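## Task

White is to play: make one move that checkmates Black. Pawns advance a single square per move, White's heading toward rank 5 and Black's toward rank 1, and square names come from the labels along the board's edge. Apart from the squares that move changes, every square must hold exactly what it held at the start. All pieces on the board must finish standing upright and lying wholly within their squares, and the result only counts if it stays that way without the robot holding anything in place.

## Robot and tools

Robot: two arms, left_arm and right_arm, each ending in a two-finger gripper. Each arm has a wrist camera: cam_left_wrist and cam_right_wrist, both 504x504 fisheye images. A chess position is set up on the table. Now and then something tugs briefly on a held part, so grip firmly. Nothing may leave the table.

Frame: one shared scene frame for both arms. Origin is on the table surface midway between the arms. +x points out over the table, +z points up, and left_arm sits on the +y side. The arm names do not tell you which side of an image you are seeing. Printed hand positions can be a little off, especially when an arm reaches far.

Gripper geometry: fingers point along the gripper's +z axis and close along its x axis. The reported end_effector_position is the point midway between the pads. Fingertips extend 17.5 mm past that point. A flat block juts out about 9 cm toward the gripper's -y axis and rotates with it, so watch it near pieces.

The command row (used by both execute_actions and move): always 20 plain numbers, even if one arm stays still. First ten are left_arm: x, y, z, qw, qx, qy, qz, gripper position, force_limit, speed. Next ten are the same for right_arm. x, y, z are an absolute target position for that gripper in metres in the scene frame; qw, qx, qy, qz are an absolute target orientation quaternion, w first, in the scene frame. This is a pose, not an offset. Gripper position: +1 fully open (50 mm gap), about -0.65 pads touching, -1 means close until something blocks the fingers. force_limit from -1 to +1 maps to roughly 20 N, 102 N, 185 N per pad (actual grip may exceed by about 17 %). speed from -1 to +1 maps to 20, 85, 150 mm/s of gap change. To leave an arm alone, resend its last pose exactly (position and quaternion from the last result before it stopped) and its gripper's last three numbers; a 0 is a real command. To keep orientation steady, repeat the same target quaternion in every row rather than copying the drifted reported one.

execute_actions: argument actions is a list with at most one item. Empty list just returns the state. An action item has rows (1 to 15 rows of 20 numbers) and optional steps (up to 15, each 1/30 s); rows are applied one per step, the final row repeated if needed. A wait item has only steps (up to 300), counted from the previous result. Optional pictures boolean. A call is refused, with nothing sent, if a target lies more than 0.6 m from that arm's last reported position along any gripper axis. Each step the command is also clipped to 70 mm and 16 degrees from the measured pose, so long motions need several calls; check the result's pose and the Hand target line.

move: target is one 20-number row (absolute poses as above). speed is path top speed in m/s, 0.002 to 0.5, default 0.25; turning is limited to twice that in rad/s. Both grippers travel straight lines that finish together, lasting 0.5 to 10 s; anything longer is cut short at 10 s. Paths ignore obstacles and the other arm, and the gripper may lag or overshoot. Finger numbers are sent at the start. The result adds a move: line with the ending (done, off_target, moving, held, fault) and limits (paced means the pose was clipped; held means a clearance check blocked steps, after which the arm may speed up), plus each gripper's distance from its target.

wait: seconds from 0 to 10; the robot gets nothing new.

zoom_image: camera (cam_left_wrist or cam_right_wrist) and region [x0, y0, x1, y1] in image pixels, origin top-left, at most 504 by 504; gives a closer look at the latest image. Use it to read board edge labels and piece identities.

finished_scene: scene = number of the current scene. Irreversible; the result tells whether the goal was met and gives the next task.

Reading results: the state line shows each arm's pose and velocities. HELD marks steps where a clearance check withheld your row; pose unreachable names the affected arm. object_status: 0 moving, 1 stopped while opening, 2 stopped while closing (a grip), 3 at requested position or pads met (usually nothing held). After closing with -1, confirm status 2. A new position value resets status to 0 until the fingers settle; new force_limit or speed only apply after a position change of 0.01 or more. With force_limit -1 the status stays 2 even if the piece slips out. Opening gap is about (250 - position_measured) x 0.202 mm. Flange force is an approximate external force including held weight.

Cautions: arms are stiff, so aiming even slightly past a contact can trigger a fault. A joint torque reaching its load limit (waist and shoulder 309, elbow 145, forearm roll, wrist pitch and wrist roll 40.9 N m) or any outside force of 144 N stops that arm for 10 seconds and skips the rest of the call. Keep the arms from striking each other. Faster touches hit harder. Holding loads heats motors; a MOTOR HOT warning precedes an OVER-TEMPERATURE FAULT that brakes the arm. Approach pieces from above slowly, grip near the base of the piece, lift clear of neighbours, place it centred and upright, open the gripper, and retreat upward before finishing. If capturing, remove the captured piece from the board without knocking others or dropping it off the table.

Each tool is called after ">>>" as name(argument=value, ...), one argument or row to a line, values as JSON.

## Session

>>> execute_actions(
  actions=[],
)

Scene clock: 0.00 s of 4000.00 s.
left_arm: end_effector_position=(+0.2770, +0.4438, +0.3873) position_measured=3 object_status=3 end_effector_quat_wxyz=(+0.236, +0.912, +0.256, +0.216) end_effector_velocity=(-0.000, -0.001, +0.000) end_effector_angular_velocity=(-0.002, +0.000, -0.003) | right_arm: end_effector_position=(+0.5502, -0.4449, +0.1684) position_measured=3 object_status=3 end_effector_quat_wxyz=(+0.075, +0.820, -0.436, +0.363) end_effector_velocity=(+0.000, +0.000, -0.000) end_effector_angular_velocity=(+0.001, -0.000, +0.000)
Joint positions: left_arm=[ 0.778 -0.821  2.271 -0.625  1.502  1.745] | right_arm=[ 0.33   0.15   2.171 -1.053  0.835 -2.464]
Joint velocities: left_arm=[-0.002  0.    -0.    -0.002  0.002  0.   ] | right_arm=[-0.     0.    -0.     0.    -0.001  0.   ]
Flange force (N, the push that the arm receives, along the gripper's own x y z axes): no reading
Hand target (left_arm): +0.277, +0.444, +0.387; +0.236, +0.912, +0.256, +0.216
Hand target (right_arm): +0.550, -0.445, +0.168; +0.075, +0.820, -0.436, +0.363

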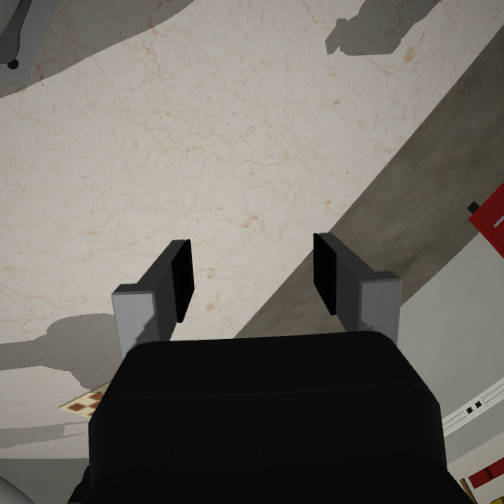

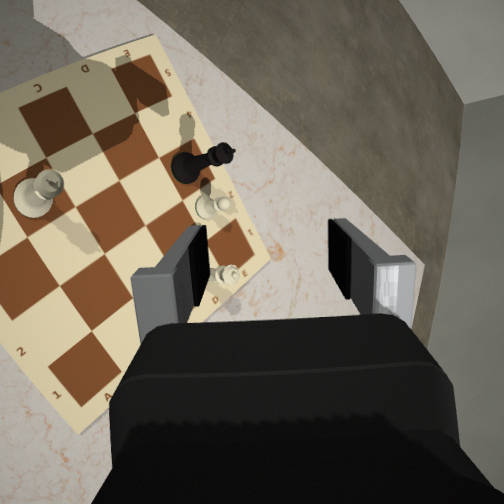

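>>> move(
  target=[0.277,0.4438,0.3873,0.236,0.912,0.256,0.216,1,0,0, 0.58,-0.5,0.33,0,1,0,0,1,0,0],
)

Scene clock: 6.37 s of 4000.00 s.
left_arm: end_effector_position=(+0.2770, +0.4438, +0.3873) position_measured=3 object_status=3 end_effector_quat_wxyz=(+0.236, +0.912, +0.256, +0.216) end_effector_velocity=(+0.000, -0.000, -0.000) end_effector_angular_velocity=(-0.000, -0.001, -0.000) | right_arm: end_effector_position=(+0.5800, -0.4998, +0.3301) position_measured=3 object_status=3 end_effector_quat_wxyz=(-0.001, +1.000, +0.001, -0.000) end_effector_velocity=(-0.000, -0.000, -0.000) end_effector_angular_velocity=(-0.000, +0.002, -0.000)
Joint positions: left_arm=[ 0.777 -0.82   2.271 -0.624  1.502  1.745] | right_arm=[-0.118  0.144  1.665  0.001  1.333 -4.639]
Joint velocities: left_arm=[-0.001 -0.     0.    -0.001 -0.001 -0.   ] | right_arm=[ 0.     0.     0.    -0.     0.001  0.   ]
Flange force (N, the push that the arm receives, along the gripper's own x y z axes): left_arm=no reading | right_arm=[1.0 -0.7 -2.4]
Hand target (left_arm): +0.277, +0.444, +0.387; +0.236, +0.912, +0.256, +0.216
Hand target (right_arm): +0.580, -0.500, +0.330; -0.001, +1.000, +0.001, -0.000
Off the commanded pose (left_arm): 0.000 m, 0 deg.
Off the commanded pose (right_arm): 0.000 m, 0 deg.
After step 90, 0.57 s passed at rest.
move: done

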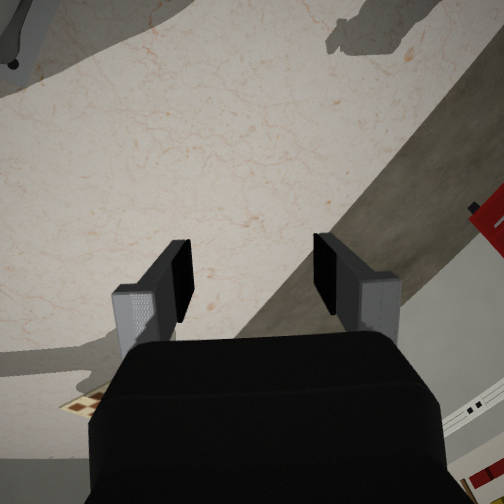

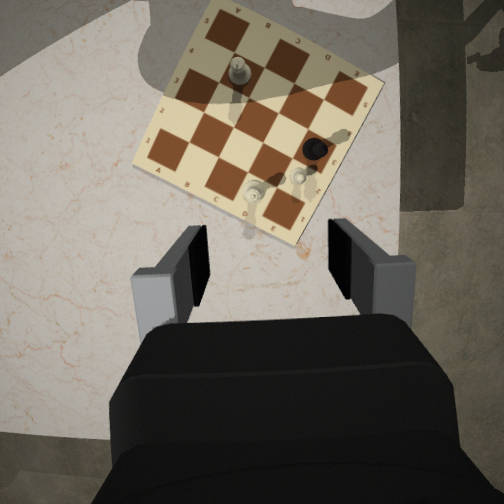

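>>> zoom_image(
  camera="cam_right_wrist",
  region=[130, 0, 390, 250],
)

Region (130, 0, 390, 250) of cam_right_wrist's 504x504 image, scaled by 1.938, with more detail than that image has; it fills the top 485 rows of this view, and the rest is white.

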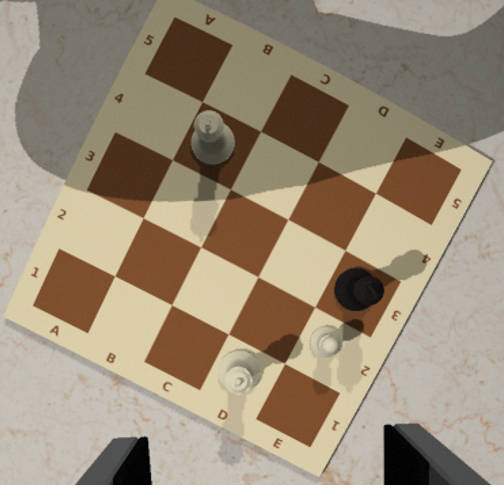

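>>> move(
  target=[0.277,0.4438,0.3873,0.236,0.912,0.256,0.216,1,0,0, 0.569,-0.515,0.1,0,0.848,0.53,0,0.6,-0.6,0],
)

>>> zoom_image(
  camera="cam_right_wrist",
  region=[200, 40, 504, 320],
)

Scene clock: 29.77 s of 4000.00 s.
left_arm: end_effector_position=(+0.2770, +0.4438, +0.3873) position_measured=3 object_status=3 end_effector_quat_wxyz=(+0.236, +0.912, +0.256, +0.216) end_effector_velocity=(-0.000, +0.000, -0.001) end_effector_angular_velocity=(-0.000, +0.001, +0.001) | right_arm: end_effector_position=(+0.5691, -0.5150, +0.0999) position_measured=63 object_status=3 end_effector_quat_wxyz=(+0.000, +0.848, +0.530, -0.000) end_effector_velocity=(-0.001, -0.000, -0.001) end_effector_angular_velocity=(+0.000, +0.001, -0.001)
Joint positions: left_arm=[ 0.776 -0.82   2.271 -0.624  1.502  1.745] | right_arm=[-0.12   0.324  1.893 -0.     0.925 -5.757]
Joint velocities: left_arm=[ 0.001 -0.     0.001  0.     0.001 -0.   ] | right_arm=[-0.001  0.     0.001  0.     0.    -0.   ]
Flange force (N, the push that the arm receives, along the gripper's own x y z axes): left_arm=no reading | right_arm=[0.0 1.3 -0.8]
Hand target (left_arm): +0.277, +0.444, +0.387; +0.236, +0.912, +0.256, +0.216
Hand target (right_arm): +0.569, -0.515, +0.100; +0.000, +0.848, +0.530, -0.000
Off the commanded pose (left_arm): 0.000 m, 0 deg.
Off the commanded pose (right_arm): 0.000 m, 0 deg.
After step 90, 17.83 s passed at rest.
move: done

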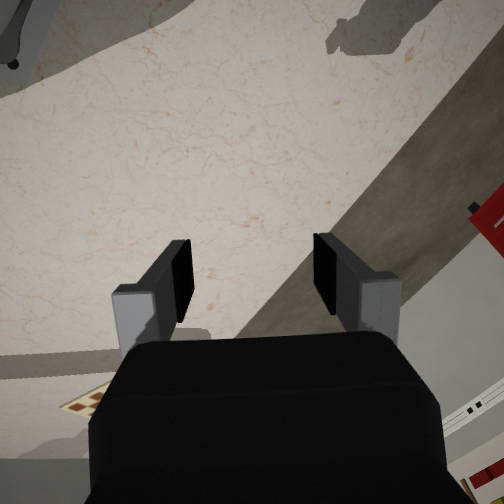

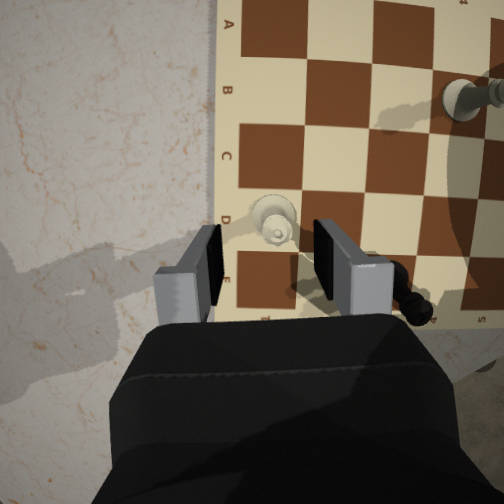

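Region (200, 40, 504, 320) of cam_right_wrist's 504x504 image, scaled by 1.658, with more detail than that image has; it fills the top 464 rows of this view, and the rest is white.

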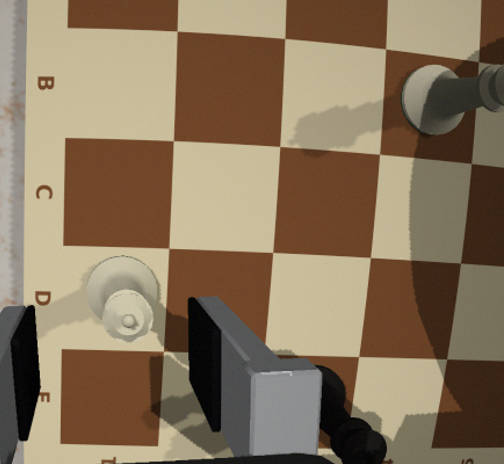

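>>> move(
  target=[0.277,0.4438,0.3873,0.236,0.912,0.256,0.216,1,0,0, 0.5716,-0.5107,0.047,0,0.848,0.53,0,0.6,-0.6,0],
  speed=0.05,
)

Scene clock: 38.37 s of 4000.00 s.
left_arm: end_effector_position=(+0.2770, +0.4438, +0.3873) position_measured=3 object_status=3 end_effector_quat_wxyz=(+0.236, +0.912, +0.256, +0.216) end_effector_velocity=(-0.000, -0.000, +0.000) end_effector_angular_velocity=(+0.001, -0.001, -0.000) | right_arm: end_effector_position=(+0.5716, -0.5107, +0.0470) position_measured=63 object_status=3 end_effector_quat_wxyz=(+0.000, +0.848, +0.530, -0.000) end_effector_velocity=(+0.000, +0.000, -0.000) end_effector_angular_velocity=(+0.000, -0.000, +0.000)
Joint positions: left_arm=[ 0.776 -0.82   2.271 -0.624  1.502  1.745] | right_arm=[-0.114  0.385  1.923 -0.     0.833 -5.751]
Joint velocities: left_arm=[-0.001 -0.001 -0.    -0.    -0.001  0.   ] | right_arm=[ 0.     0.    -0.001  0.    -0.     0.   ]
Flange force (N, the push that the arm receives, along the gripper's own x y z axes): left_arm=no reading | right_arm=[1.2 1.7 -1.0]
Hand target (left_arm): +0.277, +0.444, +0.387; +0.236, +0.912, +0.256, +0.216
Hand target (right_arm): +0.572, -0.511, +0.047; +0.000, +0.848, +0.530, -0.000
Off the commanded pose (left_arm): 0.000 m, 0 deg.
Off the commanded pose (right_arm): 0.000 m, 0 deg.
After step 90, 4.27 s passed at rest.
move: done

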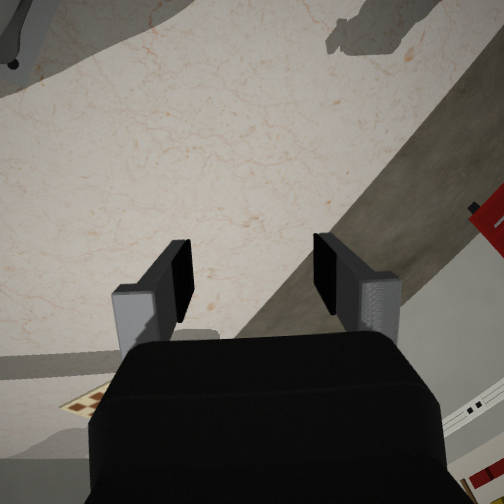

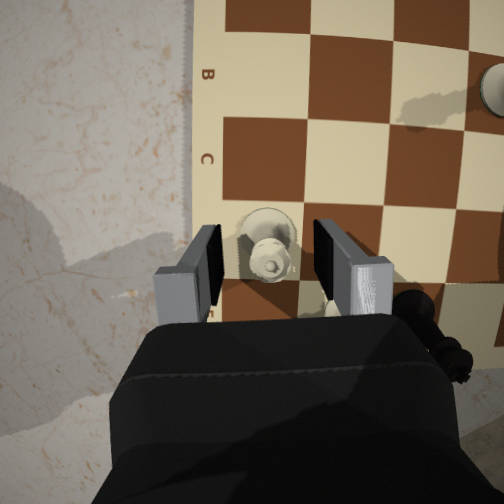

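>>> move(
  target=[0.277,0.4438,0.3873,0.236,0.912,0.256,0.216,1,0,0, 0.5716,-0.5107,0.047,0,0.848,0.53,0,-1,-0.6,-0.7],
)

>>> move(
  target=[0.277,0.4438,0.3873,0.236,0.912,0.256,0.216,1,0,0, 0.5716,-0.5107,0.058,0,0.848,0.53,0,-1,-0.6,-0.7],
  speed=0.03,
)

>>> move(
  target=[0.277,0.4438,0.3873,0.236,0.912,0.256,0.216,1,0,0, 0.610,-0.4432,0.056,0,0.848,0.53,0,-1,-0.6,-0.7],
  speed=0.06,
)

>>> zoom_image(
  camera="cam_right_wrist",
  region=[150, 120, 400, 320],
)

Scene clock: 52.90 s of 4000.00 s.
left_arm: end_effector_position=(+0.2770, +0.4438, +0.3873) position_measured=3 object_status=3 end_effector_quat_wxyz=(+0.236, +0.912, +0.256, +0.216) end_effector_velocity=(-0.000, -0.000, +0.000) end_effector_angular_velocity=(+0.000, -0.001, -0.000) | right_arm: end_effector_position=(+0.5715, -0.5107, +0.0469) position_measured=186 object_status=2 end_effector_quat_wxyz=(-0.000, +0.848, +0.530, -0.000) end_effector_velocity=(-0.000, -0.000, +0.000) end_effector_angular_velocity=(-0.000, +0.000, -0.001)
Joint positions: left_arm=[ 0.776 -0.82   2.271 -0.624  1.502  1.745] | right_arm=[-0.114  0.385  1.923  0.     0.833 -5.751]
Joint velocities: left_arm=[-0.    -0.001  0.    -0.    -0.    -0.   ] | right_arm=[-0.    -0.     0.    -0.     0.     0.001]
Flange force (N, the push that the arm receives, along the gripper's own x y z axes): left_arm=no reading | right_arm=[0.3 0.6 -1.5]
Hand target (left_arm): +0.277, +0.444, +0.387; +0.236, +0.912, +0.256, +0.216
Hand target (right_arm): +0.572, -0.511, +0.047; -0.000, +0.848, +0.530, +0.000
Off the commanded pose (left_arm): 0.000 m, 0 deg.
Off the commanded pose (right_arm): 0.000 m, 0 deg.
After step 90, 10.67 s passed at rest.
move: done

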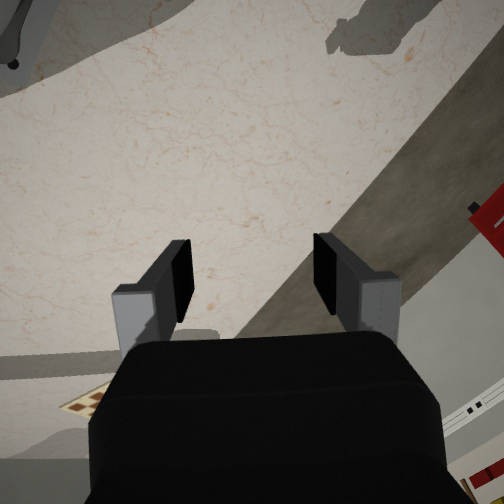

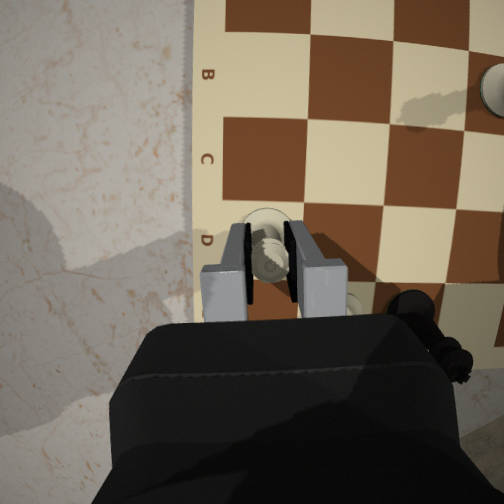

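Scene clock: 53.60 s of 4000.00 s.
left_arm: end_effector_position=(+0.2770, +0.4438, +0.3873) position_measured=3 object_status=3 end_effector_quat_wxyz=(+0.236, +0.912, +0.256, +0.216) end_effector_velocity=(+0.000, -0.000, -0.000) end_effector_angular_velocity=(-0.001, -0.001, +0.001) | right_arm: end_effector_position=(+0.5716, -0.5107, +0.0580) position_measured=186 object_status=2 end_effector_quat_wxyz=(-0.000, +0.848, +0.530, -0.000) end_effector_velocity=(+0.001, +0.000, +0.000) end_effector_angular_velocity=(+0.000, -0.001, +0.000)
Joint positions: left_arm=[ 0.776 -0.82   2.271 -0.624  1.502  1.745] | right_arm=[-0.114  0.373  1.916  0.     0.852 -5.751]
Joint velocities: left_arm=[ 0.     0.     0.001 -0.001 -0.001  0.   ] | right_arm=[ 0.    -0.    -0.001  0.    -0.    -0.   ]
Flange force (N, the push that the arm receives, along the gripper's own x y z axes): left_arm=no reading | right_arm=[-1.0 0.3 -1.7]
Hand target (left_arm): +0.277, +0.444, +0.387; +0.236, +0.912, +0.256, +0.216
Hand target (right_arm): +0.572, -0.511, +0.058; -0.000, +0.848, +0.530, +0.000
Off the commanded pose (left_arm): 0.000 m, 0 deg.
Off the commanded pose (right_arm): 0.000 m, 0 deg.
move: done

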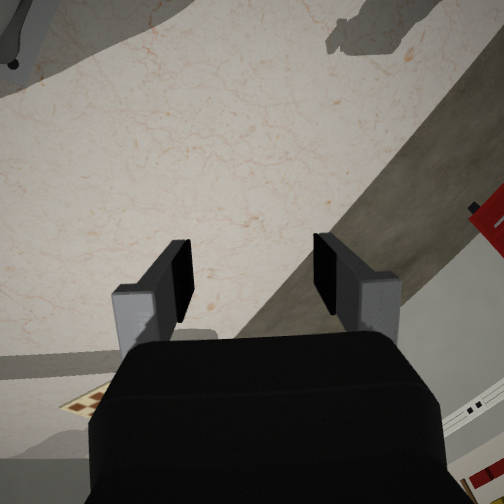

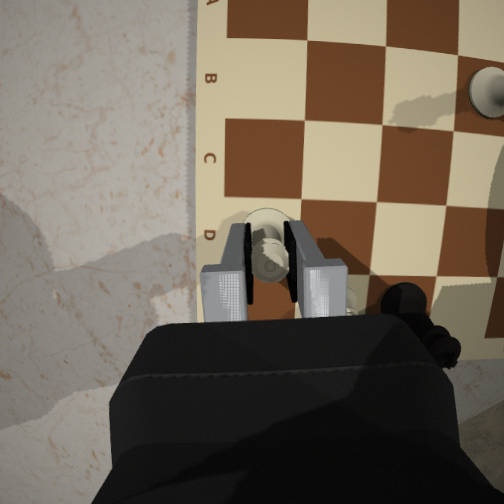

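Scene clock: 55.17 s of 4000.00 s.
left_arm: end_effector_position=(+0.2770, +0.4438, +0.3873) position_measured=3 object_status=3 end_effector_quat_wxyz=(+0.236, +0.912, +0.256, +0.216) end_effector_velocity=(+0.000, -0.000, -0.001) end_effector_angular_velocity=(-0.002, +0.001, -0.001) | right_arm: end_effector_position=(+0.6098, -0.4431, +0.0560) position_measured=186 object_status=2 end_effector_quat_wxyz=(+0.000, +0.848, +0.530, -0.000) end_effector_velocity=(+0.000, -0.000, -0.000) end_effector_angular_velocity=(-0.000, -0.000, -0.000)
Joint positions: left_arm=[ 0.776 -0.82   2.271 -0.624  1.502  1.745] | right_arm=[-0.021  0.439  1.817 -0.     0.886 -5.658]
Joint velocities: left_arm=[-0.     0.001  0.001 -0.001  0.    -0.   ] | right_arm=[-0.     0.    -0.    -0.001 -0.     0.   ]
Flange force (N, the push that the arm receives, along the gripper's own x y z axes): left_arm=no reading | right_arm=[-0.6 -0.7 -2.3]
Hand target (left_arm): +0.277, +0.444, +0.387; +0.236, +0.912, +0.256, +0.216
Hand target (right_arm): +0.610, -0.443, +0.056; +0.000, +0.848, +0.530, -0.000
Off the commanded pose (left_arm): 0.000 m, 0 deg.
Off the commanded pose (right_arm): 0.000 m, 0 deg.
move: done

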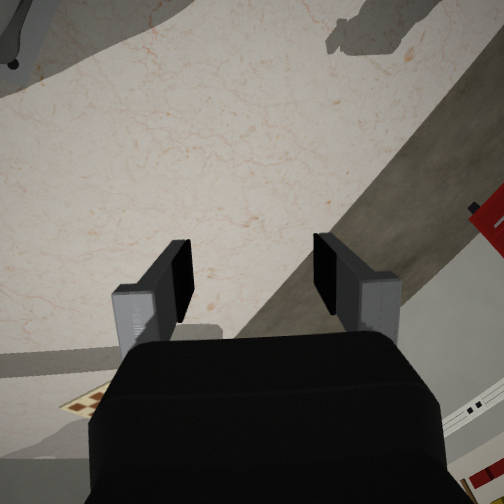

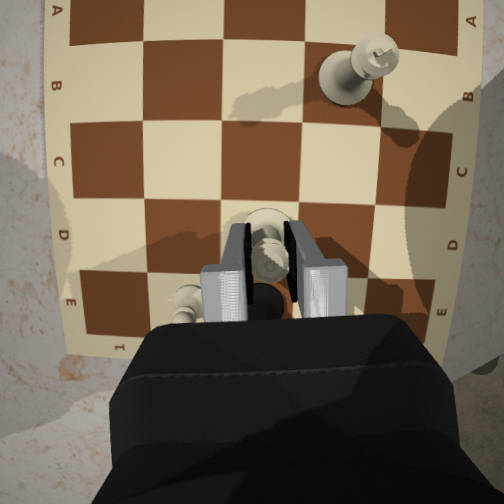

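Region (150, 120, 400, 320) of cam_right_wrist's 504x504 image, scaled by 2.016, with more detail than that image has; it fills the top 403 rows of this view, and the rest is white.

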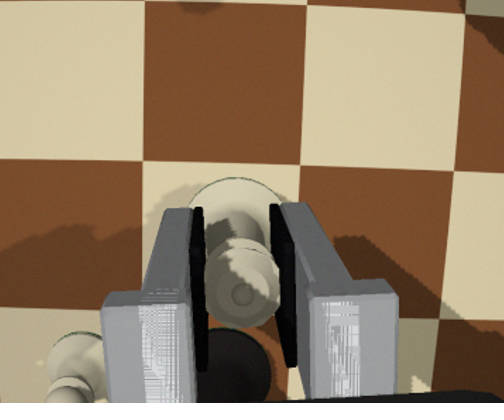

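>>> move(
  target=[0.277,0.4438,0.3873,0.236,0.912,0.256,0.216,1,0,0, 0.6114,-0.4483,0.049,0,0.848,0.53,0,-1,-0.6,-0.7],
  speed=0.01,
)

>>> move(
  target=[0.277,0.4438,0.3873,0.236,0.912,0.256,0.216,1,0,0, 0.6114,-0.4483,0.0474,0,0.848,0.53,0,-1,-0.6,-0.7],
  speed=0.003,
)

>>> move(
  target=[0.277,0.4438,0.3873,0.236,0.912,0.256,0.216,1,0,0, 0.6114,-0.4483,0.0474,0,0.848,0.53,0,0.6,-0.6,-0.7],
)

>>> move(
  target=[0.277,0.4438,0.3873,0.236,0.912,0.256,0.216,1,0,0, 0.6114,-0.4483,0.2,0,0.848,0.53,0,0.6,-0.6,-0.7],
  speed=0.15,
)

Scene clock: 65.20 s of 4000.00 s.
left_arm: end_effector_position=(+0.2770, +0.4438, +0.3873) position_measured=3 object_status=3 end_effector_quat_wxyz=(+0.236, +0.912, +0.256, +0.216) end_effector_velocity=(+0.000, +0.000, +0.000) end_effector_angular_velocity=(+0.001, -0.001, +0.000) | right_arm: end_effector_position=(+0.6114, -0.4483, +0.0490) position_measured=186 object_status=2 end_effector_quat_wxyz=(+0.000, +0.848, +0.530, +0.000) end_effector_velocity=(+0.000, -0.000, -0.000) end_effector_angular_velocity=(+0.000, +0.000, +0.000)
Joint positions: left_arm=[ 0.776 -0.82   2.271 -0.624  1.502  1.745] | right_arm=[-0.029  0.447  1.821  0.     0.874 -5.666]
Joint velocities: left_arm=[-0.    -0.    -0.     0.    -0.001  0.   ] | right_arm=[-0.     0.    -0.     0.     0.    -0.001]
Flange force (N, the push that the arm receives, along the gripper's own x y z axes): left_arm=no reading | right_arm=[0.7 1.8 -1.0]
Hand target (left_arm): +0.277, +0.444, +0.387; +0.236, +0.912, +0.256, +0.216
Hand target (right_arm): +0.611, -0.448, +0.049; +0.000, +0.848, +0.530, +0.000
Off the commanded pose (left_arm): 0.000 m, 0 deg.
Off the commanded pose (right_arm): 0.000 m, 0 deg.
After step 150, 3.93 s passed at rest.
move: done

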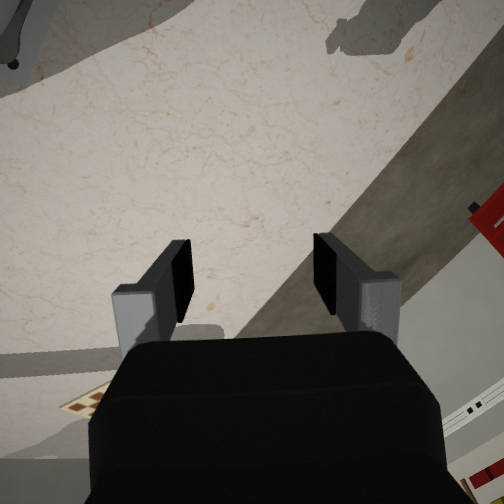

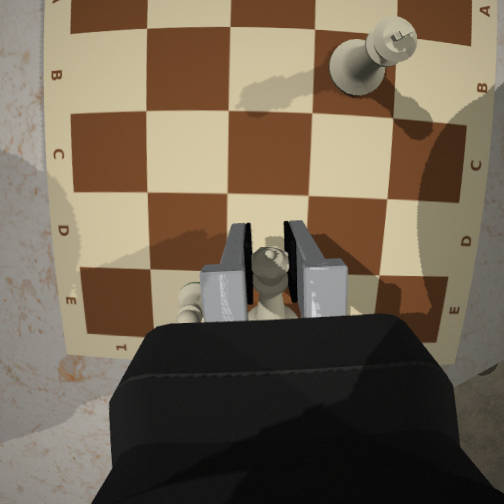

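Scene clock: 65.93 s of 4000.00 s.
left_arm: end_effector_position=(+0.2770, +0.4438, +0.3873) position_measured=3 object_status=3 end_effector_quat_wxyz=(+0.236, +0.912, +0.256, +0.216) end_effector_velocity=(+0.000, -0.000, +0.001) end_effector_angular_velocity=(+0.001, -0.002, -0.000) | right_arm: end_effector_position=(+0.6114, -0.4483, +0.0474) position_measured=186 object_status=2 end_effector_quat_wxyz=(-0.000, +0.848, +0.530, +0.000) end_effector_velocity=(+0.000, +0.000, +0.000) end_effector_angular_velocity=(+0.000, -0.001, -0.000)
Joint positions: left_arm=[ 0.776 -0.82   2.271 -0.624  1.502  1.745] | right_arm=[-0.029  0.448  1.822  0.     0.872 -5.666]
Joint velocities: left_arm=[-0.    -0.001 -0.001 -0.001 -0.001  0.   ] | right_arm=[ 0. -0. -0.  0. -0.  0.]
Flange force (N, the push that the arm receives, along the gripper's own x y z axes): left_arm=no reading | right_arm=[1.3 1.8 -1.0]
Hand target (left_arm): +0.277, +0.444, +0.387; +0.236, +0.912, +0.256, +0.216
Hand target (right_arm): +0.611, -0.448, +0.047; +0.000, +0.848, +0.530, -0.000
Off the commanded pose (left_arm): 0.000 m, 0 deg.
Off the commanded pose (right_arm): 0.000 m, 0 deg.
move: done

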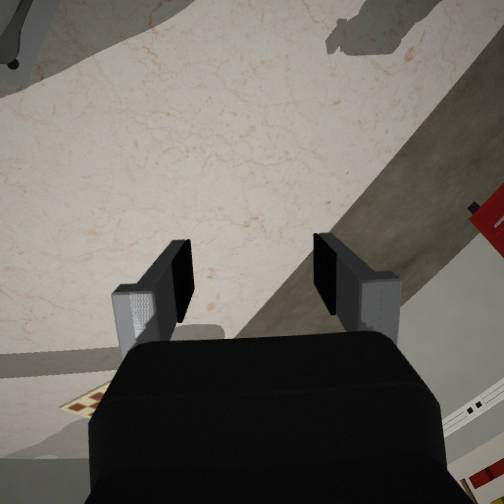

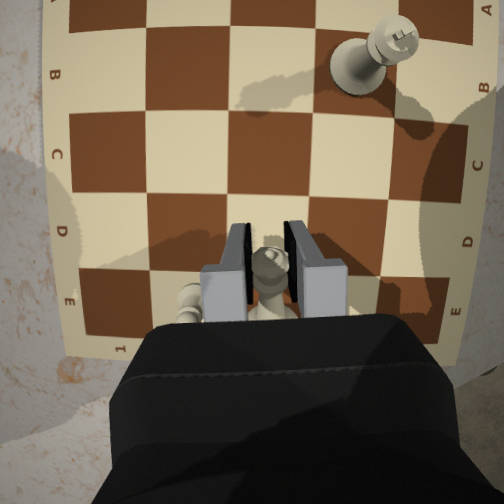

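Scene clock: 66.80 s of 4000.00 s.
left_arm: end_effector_position=(+0.2770, +0.4438, +0.3873) position_measured=3 object_status=3 end_effector_quat_wxyz=(+0.236, +0.912, +0.256, +0.216) end_effector_velocity=(-0.000, +0.000, -0.000) end_effector_angular_velocity=(+0.002, +0.001, +0.001) | right_arm: end_effector_position=(+0.6114, -0.4483, +0.0474) position_measured=63 object_status=3 end_effector_quat_wxyz=(-0.000, +0.848, +0.530, +0.000) end_effector_velocity=(-0.000, +0.000, -0.000) end_effector_angular_velocity=(-0.000, +0.001, -0.000)
Joint positions: left_arm=[ 0.776 -0.82   2.271 -0.624  1.502  1.745] | right_arm=[-0.029  0.448  1.822  0.     0.872 -5.666]
Joint velocities: left_arm=[ 0.001 -0.    -0.     0.002 -0.    -0.   ] | right_arm=[0.    0.    0.    0.    0.    0.001]
Flange force (N, the push that the arm receives, along the gripper's own x y z axes): left_arm=no reading | right_arm=[0.2 1.0 -0.6]
Hand target (left_arm): +0.277, +0.444, +0.387; +0.236, +0.912, +0.256, +0.216
Hand target (right_arm): +0.611, -0.448, +0.047; +0.000, +0.848, +0.530, +0.000
Off the commanded pose (left_arm): 0.000 m, 0 deg.
Off the commanded pose (right_arm): 0.000 m, 0 deg.
move: done

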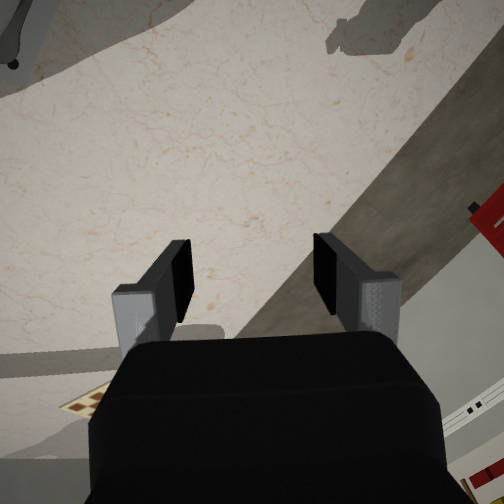

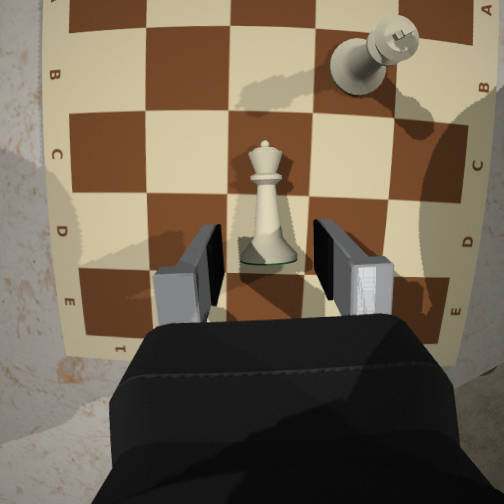

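Scene clock: 68.17 s of 4000.00 s.
left_arm: end_effector_position=(+0.2770, +0.4438, +0.3873) position_measured=3 object_status=3 end_effector_quat_wxyz=(+0.236, +0.912, +0.256, +0.216) end_effector_velocity=(+0.000, +0.000, -0.000) end_effector_angular_velocity=(-0.000, +0.000, +0.001) | right_arm: end_effector_position=(+0.6114, -0.4482, +0.2001) position_measured=63 object_status=3 end_effector_quat_wxyz=(-0.000, +0.848, +0.530, +0.000) end_effector_velocity=(+0.001, -0.000, +0.001) end_effector_angular_velocity=(-0.000, -0.001, -0.001)
Joint positions: left_arm=[ 0.776 -0.82   2.271 -0.624  1.502  1.745] | right_arm=[-0.029  0.313  1.698  0.     1.131 -5.666]
Joint velocities: left_arm=[ 0.001  0.001  0.     0.    -0.     0.   ] | right_arm=[-0.    -0.    -0.001 -0.001 -0.     0.   ]
Flange force (N, the push that the arm receives, along the gripper's own x y z axes): left_arm=no reading | right_arm=[3.0 1.3 -2.1]
Hand target (left_arm): +0.277, +0.444, +0.387; +0.236, +0.912, +0.256, +0.216
Hand target (right_arm): +0.611, -0.448, +0.200; -0.000, +0.848, +0.530, +0.000
Off the commanded pose (left_arm): 0.000 m, 0 deg.
Off the commanded pose (right_arm): 0.000 m, 0 deg.
move: done

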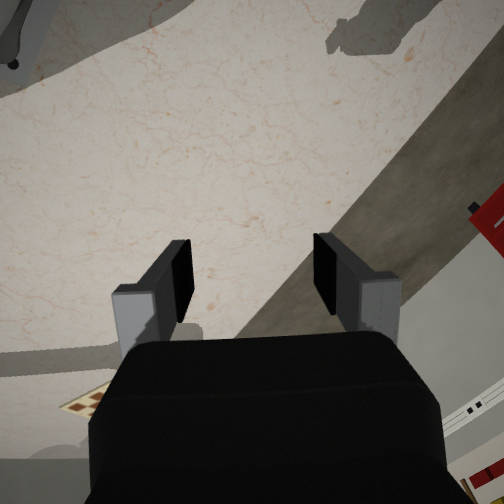

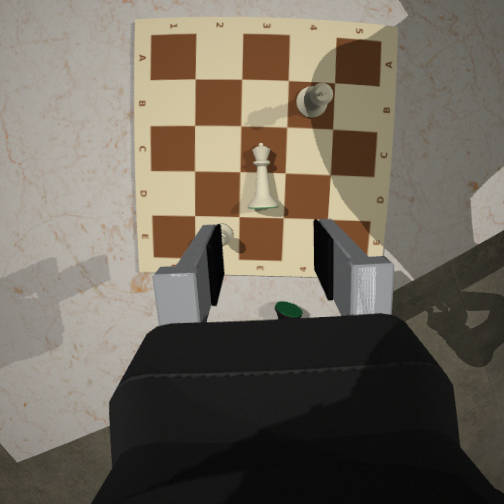

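>>> move(
  target=[0.277,0.4438,0.3873,0.236,0.912,0.256,0.216,1,0,0, 0.67,-0.48,0.2,0,0.7071,-0.7071,0,0.6,-0.6,-0.7],
  speed=0.4,
)

Scene clock: 123.07 s of 4000.00 s.
left_arm: end_effector_position=(+0.2770, +0.4438, +0.3873) position_measured=3 object_status=3 end_effector_quat_wxyz=(+0.236, +0.912, +0.256, +0.216) end_effector_velocity=(+0.000, +0.001, +0.000) end_effector_angular_velocity=(+0.002, -0.001, +0.001) | right_arm: end_effector_position=(+0.6701, -0.4799, +0.1999) position_measured=63 object_status=3 end_effector_quat_wxyz=(+0.000, -0.707, +0.707, +0.000) end_effector_velocity=(+0.000, -0.000, -0.000) end_effector_angular_velocity=(-0.000, +0.001, -0.001)
Joint positions: left_arm=[ 0.776 -0.82   2.271 -0.624  1.502  1.745] | right_arm=[-0.06   0.323  1.684  0.     1.134 -3.01 ]
Joint velocities: left_arm=[ 0.001 -0.001 -0.001  0.001 -0.001  0.   ] | right_arm=[-0.     0.001 -0.    -0.     0.     0.001]
Flange force (N, the push that the arm receives, along the gripper's own x y z axes): left_arm=no reading | right_arm=[0.7 -0.8 -1.1]
Hand target (left_arm): +0.277, +0.444, +0.387; +0.236, +0.912, +0.256, +0.216
Hand target (right_arm): +0.670, -0.480, +0.200; -0.000, +0.707, -0.707, -0.000
Off the commanded pose (left_arm): 0.000 m, 0 deg.
Off the commanded pose (right_arm): 0.000 m, 0 deg.
After step 90, 48.13 s passed at rest.
move: done

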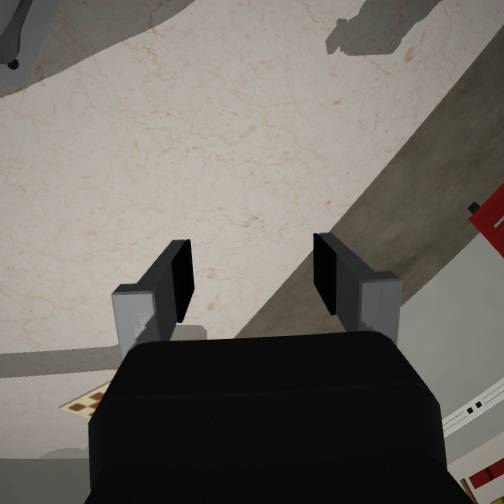

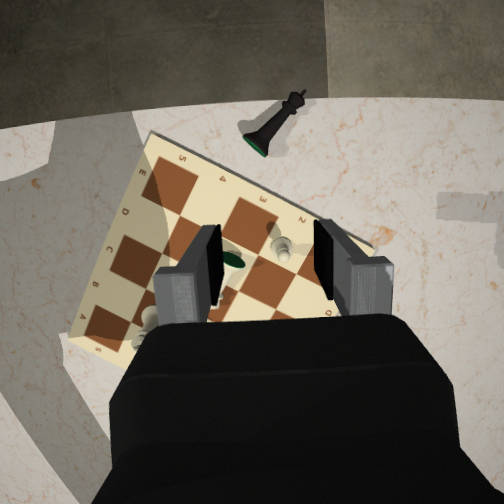

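>>> move(
  target=[0.277,0.4438,0.3873,0.236,0.912,0.256,0.216,1,0,0, 0.7344,-0.4928,0.09,0,0.4067,-0.9135,0,0.6,-0.6,-0.7],
)

>>> zoom_image(
  camera="cam_right_wrist",
  region=[150, 120, 400, 320],
)

Scene clock: 161.63 s of 4000.00 s.
left_arm: end_effector_position=(+0.2770, +0.4438, +0.3873) position_measured=3 object_status=3 end_effector_quat_wxyz=(+0.236, +0.912, +0.256, +0.216) end_effector_velocity=(-0.000, -0.000, -0.000) end_effector_angular_velocity=(-0.000, +0.001, -0.000) | right_arm: end_effector_position=(+0.7344, -0.4928, +0.0899) position_measured=63 object_status=3 end_effector_quat_wxyz=(+0.000, -0.407, +0.914, -0.000) end_effector_velocity=(-0.000, -0.000, +0.001) end_effector_angular_velocity=(-0.001, +0.000, +0.000)
Joint positions: left_arm=[ 0.776 -0.82   2.271 -0.624  1.502  1.745] | right_arm=[-0.067  0.509  1.628 -0.     1.004 -2.283]
Joint velocities: left_arm=[ 0.    -0.001  0.001  0.     0.001 -0.   ] | right_arm=[ 0.    -0.001 -0.    -0.001  0.002  0.   ]
Flange force (N, the push that the arm receives, along the gripper's own x y z axes): left_arm=no reading | right_arm=[-0.5 -0.4 -2.0]
Hand target (left_arm): +0.277, +0.444, +0.387; +0.236, +0.912, +0.256, +0.216
Hand target (right_arm): +0.734, -0.493, +0.090; -0.000, -0.407, +0.914, -0.000
Off the commanded pose (left_arm): 0.000 m, 0 deg.
Off the commanded pose (right_arm): 0.000 m, 0 deg.
After step 90, 33.77 s passed at rest.
move: done

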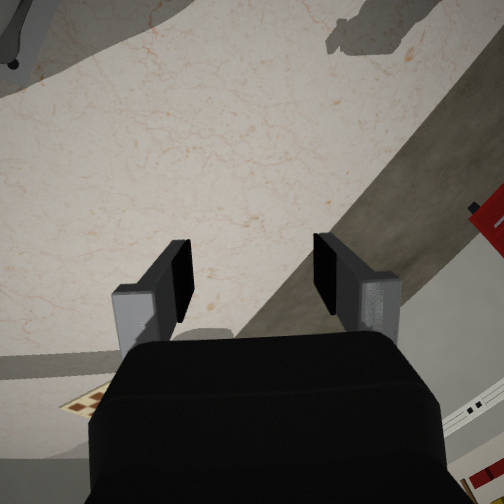

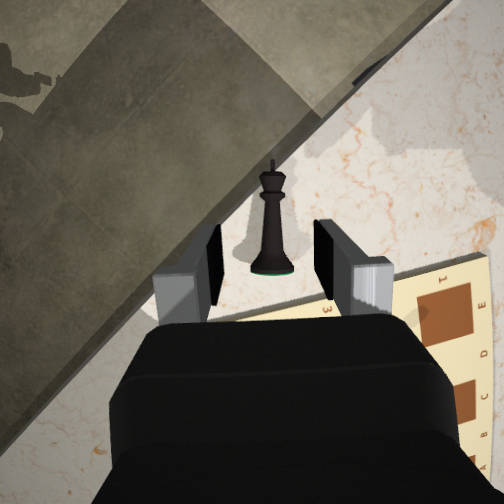

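Region (150, 120, 400, 320) of cam_right_wrist's 504x504 image, scaled by 2.016, with more detail than that image has; it fills the top 403 rows of this view, and the rest is white.

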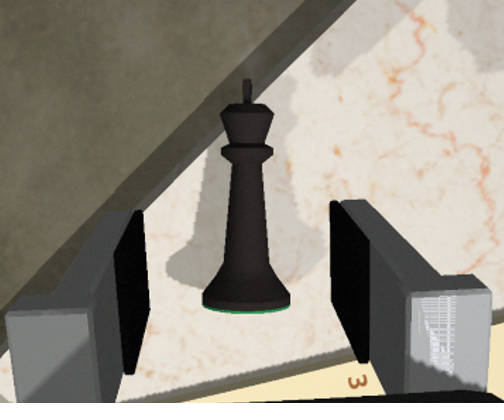

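>>> move(
  target=[0.277,0.4438,0.3873,0.236,0.912,0.256,0.216,1,0,0, 0.7346,-0.4974,0.06,0.1617,0.3468,-0.8373,-0.3905,0.6,-0.6,-0.7],
  speed=0.2,
)

>>> move(
  target=[0.277,0.4438,0.3873,0.236,0.912,0.256,0.216,1,0,0, 0.7346,-0.4974,0.03,0.1617,0.3468,-0.8373,-0.3905,0.6,-0.6,-0.7],
  speed=0.02,
)

Scene clock: 179.17 s of 4000.00 s.
left_arm: end_effector_position=(+0.2770, +0.4438, +0.3873) position_measured=3 object_status=3 end_effector_quat_wxyz=(+0.236, +0.912, +0.256, +0.216) end_effector_velocity=(+0.000, -0.000, +0.000) end_effector_angular_velocity=(+0.001, -0.001, -0.000) | right_arm: end_effector_position=(+0.7347, -0.4975, +0.0602) position_measured=63 object_status=3 end_effector_quat_wxyz=(-0.161, -0.347, +0.837, +0.391) end_effector_velocity=(-0.000, -0.000, -0.000) end_effector_angular_velocity=(-0.000, +0.002, -0.001)
Joint positions: left_arm=[ 0.776 -0.82   2.271 -0.624  1.502  1.745] | right_arm=[-0.276  0.836  1.287  0.525  1.732 -2.552]
Joint velocities: left_arm=[-0.001 -0.001 -0.     0.    -0.001 -0.   ] | right_arm=[-0.     0.     0.     0.     0.001  0.002]
Flange force (N, the push that the arm receives, along the gripper's own x y z axes): left_arm=no reading | right_arm=[-1.0 -0.7 -1.1]
Hand target (left_arm): +0.277, +0.444, +0.387; +0.236, +0.912, +0.256, +0.216
Hand target (right_arm): +0.735, -0.497, +0.060; -0.161, -0.347, +0.837, +0.391
Off the commanded pose (left_arm): 0.000 m, 0 deg.
Off the commanded pose (right_arm): 0.000 m, 0 deg.
After step 90, 12.03 s passed at rest.
move: done

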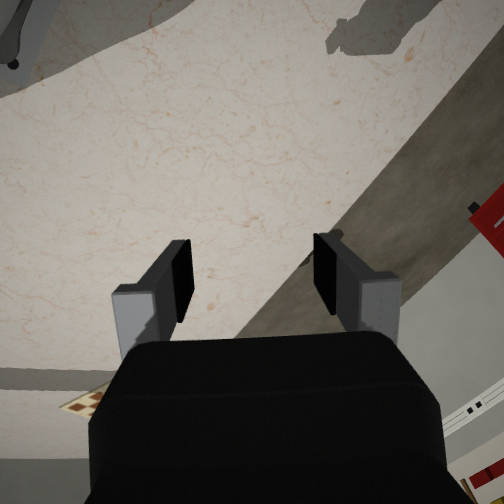

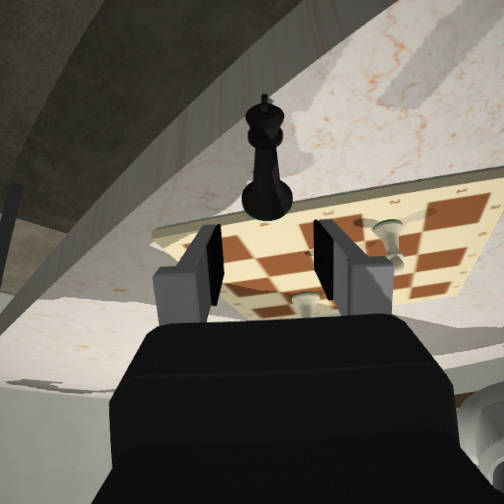

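Scene clock: 180.90 s of 4000.00 s.
left_arm: end_effector_position=(+0.2770, +0.4438, +0.3873) position_measured=3 object_status=3 end_effector_quat_wxyz=(+0.236, +0.912, +0.256, +0.216) end_effector_velocity=(-0.000, +0.000, -0.001) end_effector_angular_velocity=(-0.000, +0.001, +0.001) | right_arm: end_effector_position=(+0.7346, -0.4974, +0.0300) position_measured=63 object_status=3 end_effector_quat_wxyz=(-0.162, -0.347, +0.837, +0.391) end_effector_velocity=(-0.001, +0.000, +0.000) end_effector_angular_velocity=(+0.001, +0.001, +0.001)
Joint positions: left_arm=[ 0.776 -0.82   2.271 -0.624  1.502  1.745] | right_arm=[-0.276  0.864  1.296  0.522  1.7   -2.57 ]
Joint velocities: left_arm=[ 0.     0.     0.001  0.    -0.001 -0.   ] | right_arm=[ 0.    -0.     0.001  0.     0.001 -0.   ]
Flange force (N, the push that the arm receives, along the gripper's own x y z axes): left_arm=no reading | right_arm=[-2.3 -2.3 -2.4]
Hand target (left_arm): +0.277, +0.444, +0.387; +0.236, +0.912, +0.256, +0.216
Hand target (right_arm): +0.735, -0.497, +0.030; -0.162, -0.347, +0.837, +0.391
Off the commanded pose (left_arm): 0.000 m, 0 deg.
Off the commanded pose (right_arm): 0.000 m, 0 deg.
move: done

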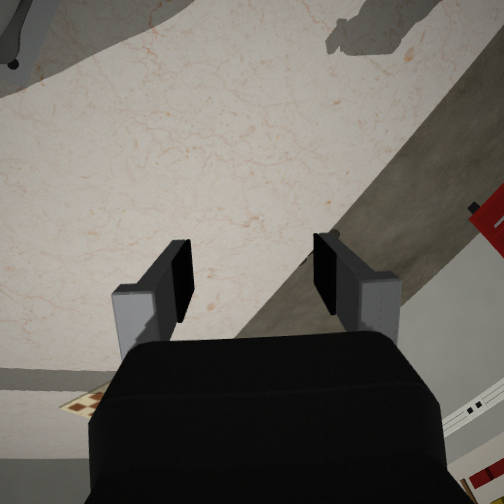

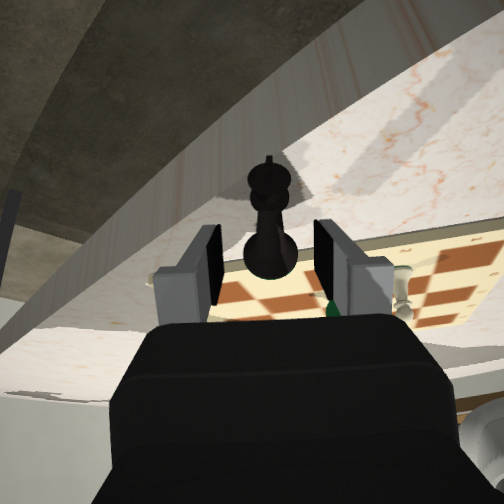

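>>> move(
  target=[0.277,0.4438,0.3873,0.236,0.912,0.256,0.216,1,0,0, 0.7341,-0.4979,0.022,0.1617,0.3468,-0.8373,-0.3905,0.6,-0.6,-0.7],
  speed=0.006,
)

>>> zoom_image(
  camera="cam_right_wrist",
  region=[150, 120, 400, 320],
)

Scene clock: 188.20 s of 4000.00 s.
left_arm: end_effector_position=(+0.2770, +0.4438, +0.3873) position_measured=3 object_status=3 end_effector_quat_wxyz=(+0.236, +0.912, +0.256, +0.216) end_effector_velocity=(+0.000, +0.000, -0.000) end_effector_angular_velocity=(-0.000, -0.000, +0.001) | right_arm: end_effector_position=(+0.7341, -0.4979, +0.0220) position_measured=63 object_status=3 end_effector_quat_wxyz=(-0.162, -0.347, +0.837, +0.391) end_effector_velocity=(+0.000, +0.001, -0.000) end_effector_angular_velocity=(+0.001, -0.001, +0.001)
Joint positions: left_arm=[ 0.776 -0.82   2.271 -0.624  1.502  1.745] | right_arm=[-0.277  0.871  1.3    0.521  1.692 -2.575]
Joint velocities: left_arm=[ 0.001  0.001  0.    -0.    -0.001 -0.   ] | right_arm=[ 0.     0.    -0.     0.001 -0.001 -0.001]
Flange force (N, the push that the arm receives, along the gripper's own x y z axes): left_arm=no reading | right_arm=[-2.1 -2.2 -1.7]
Hand target (left_arm): +0.277, +0.444, +0.387; +0.236, +0.912, +0.256, +0.216
Hand target (right_arm): +0.734, -0.498, +0.022; -0.162, -0.347, +0.837, +0.391
Off the commanded pose (left_arm): 0.000 m, 0 deg.
Off the commanded pose (right_arm): 0.000 m, 0 deg.
After step 90, 2.73 s passed at rest.
move: done

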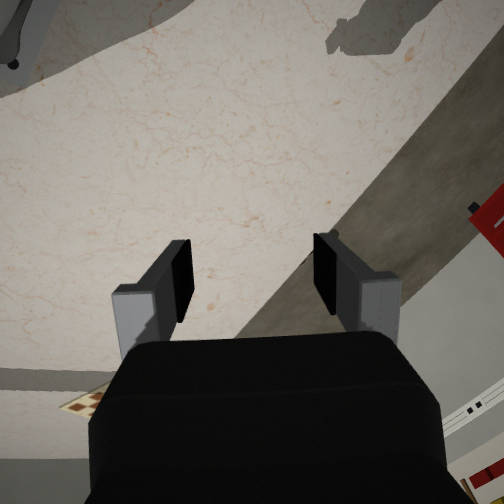

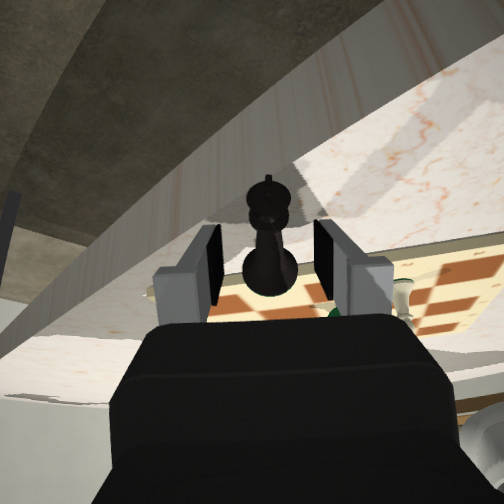

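Region (150, 120, 400, 320) of cam_right_wrist's 504x504 image, scaled by 2.016, with more detail than that image has; it fills the top 403 rows of this view, and the rest is white.

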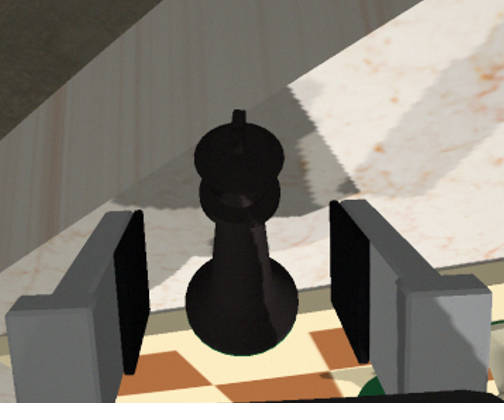

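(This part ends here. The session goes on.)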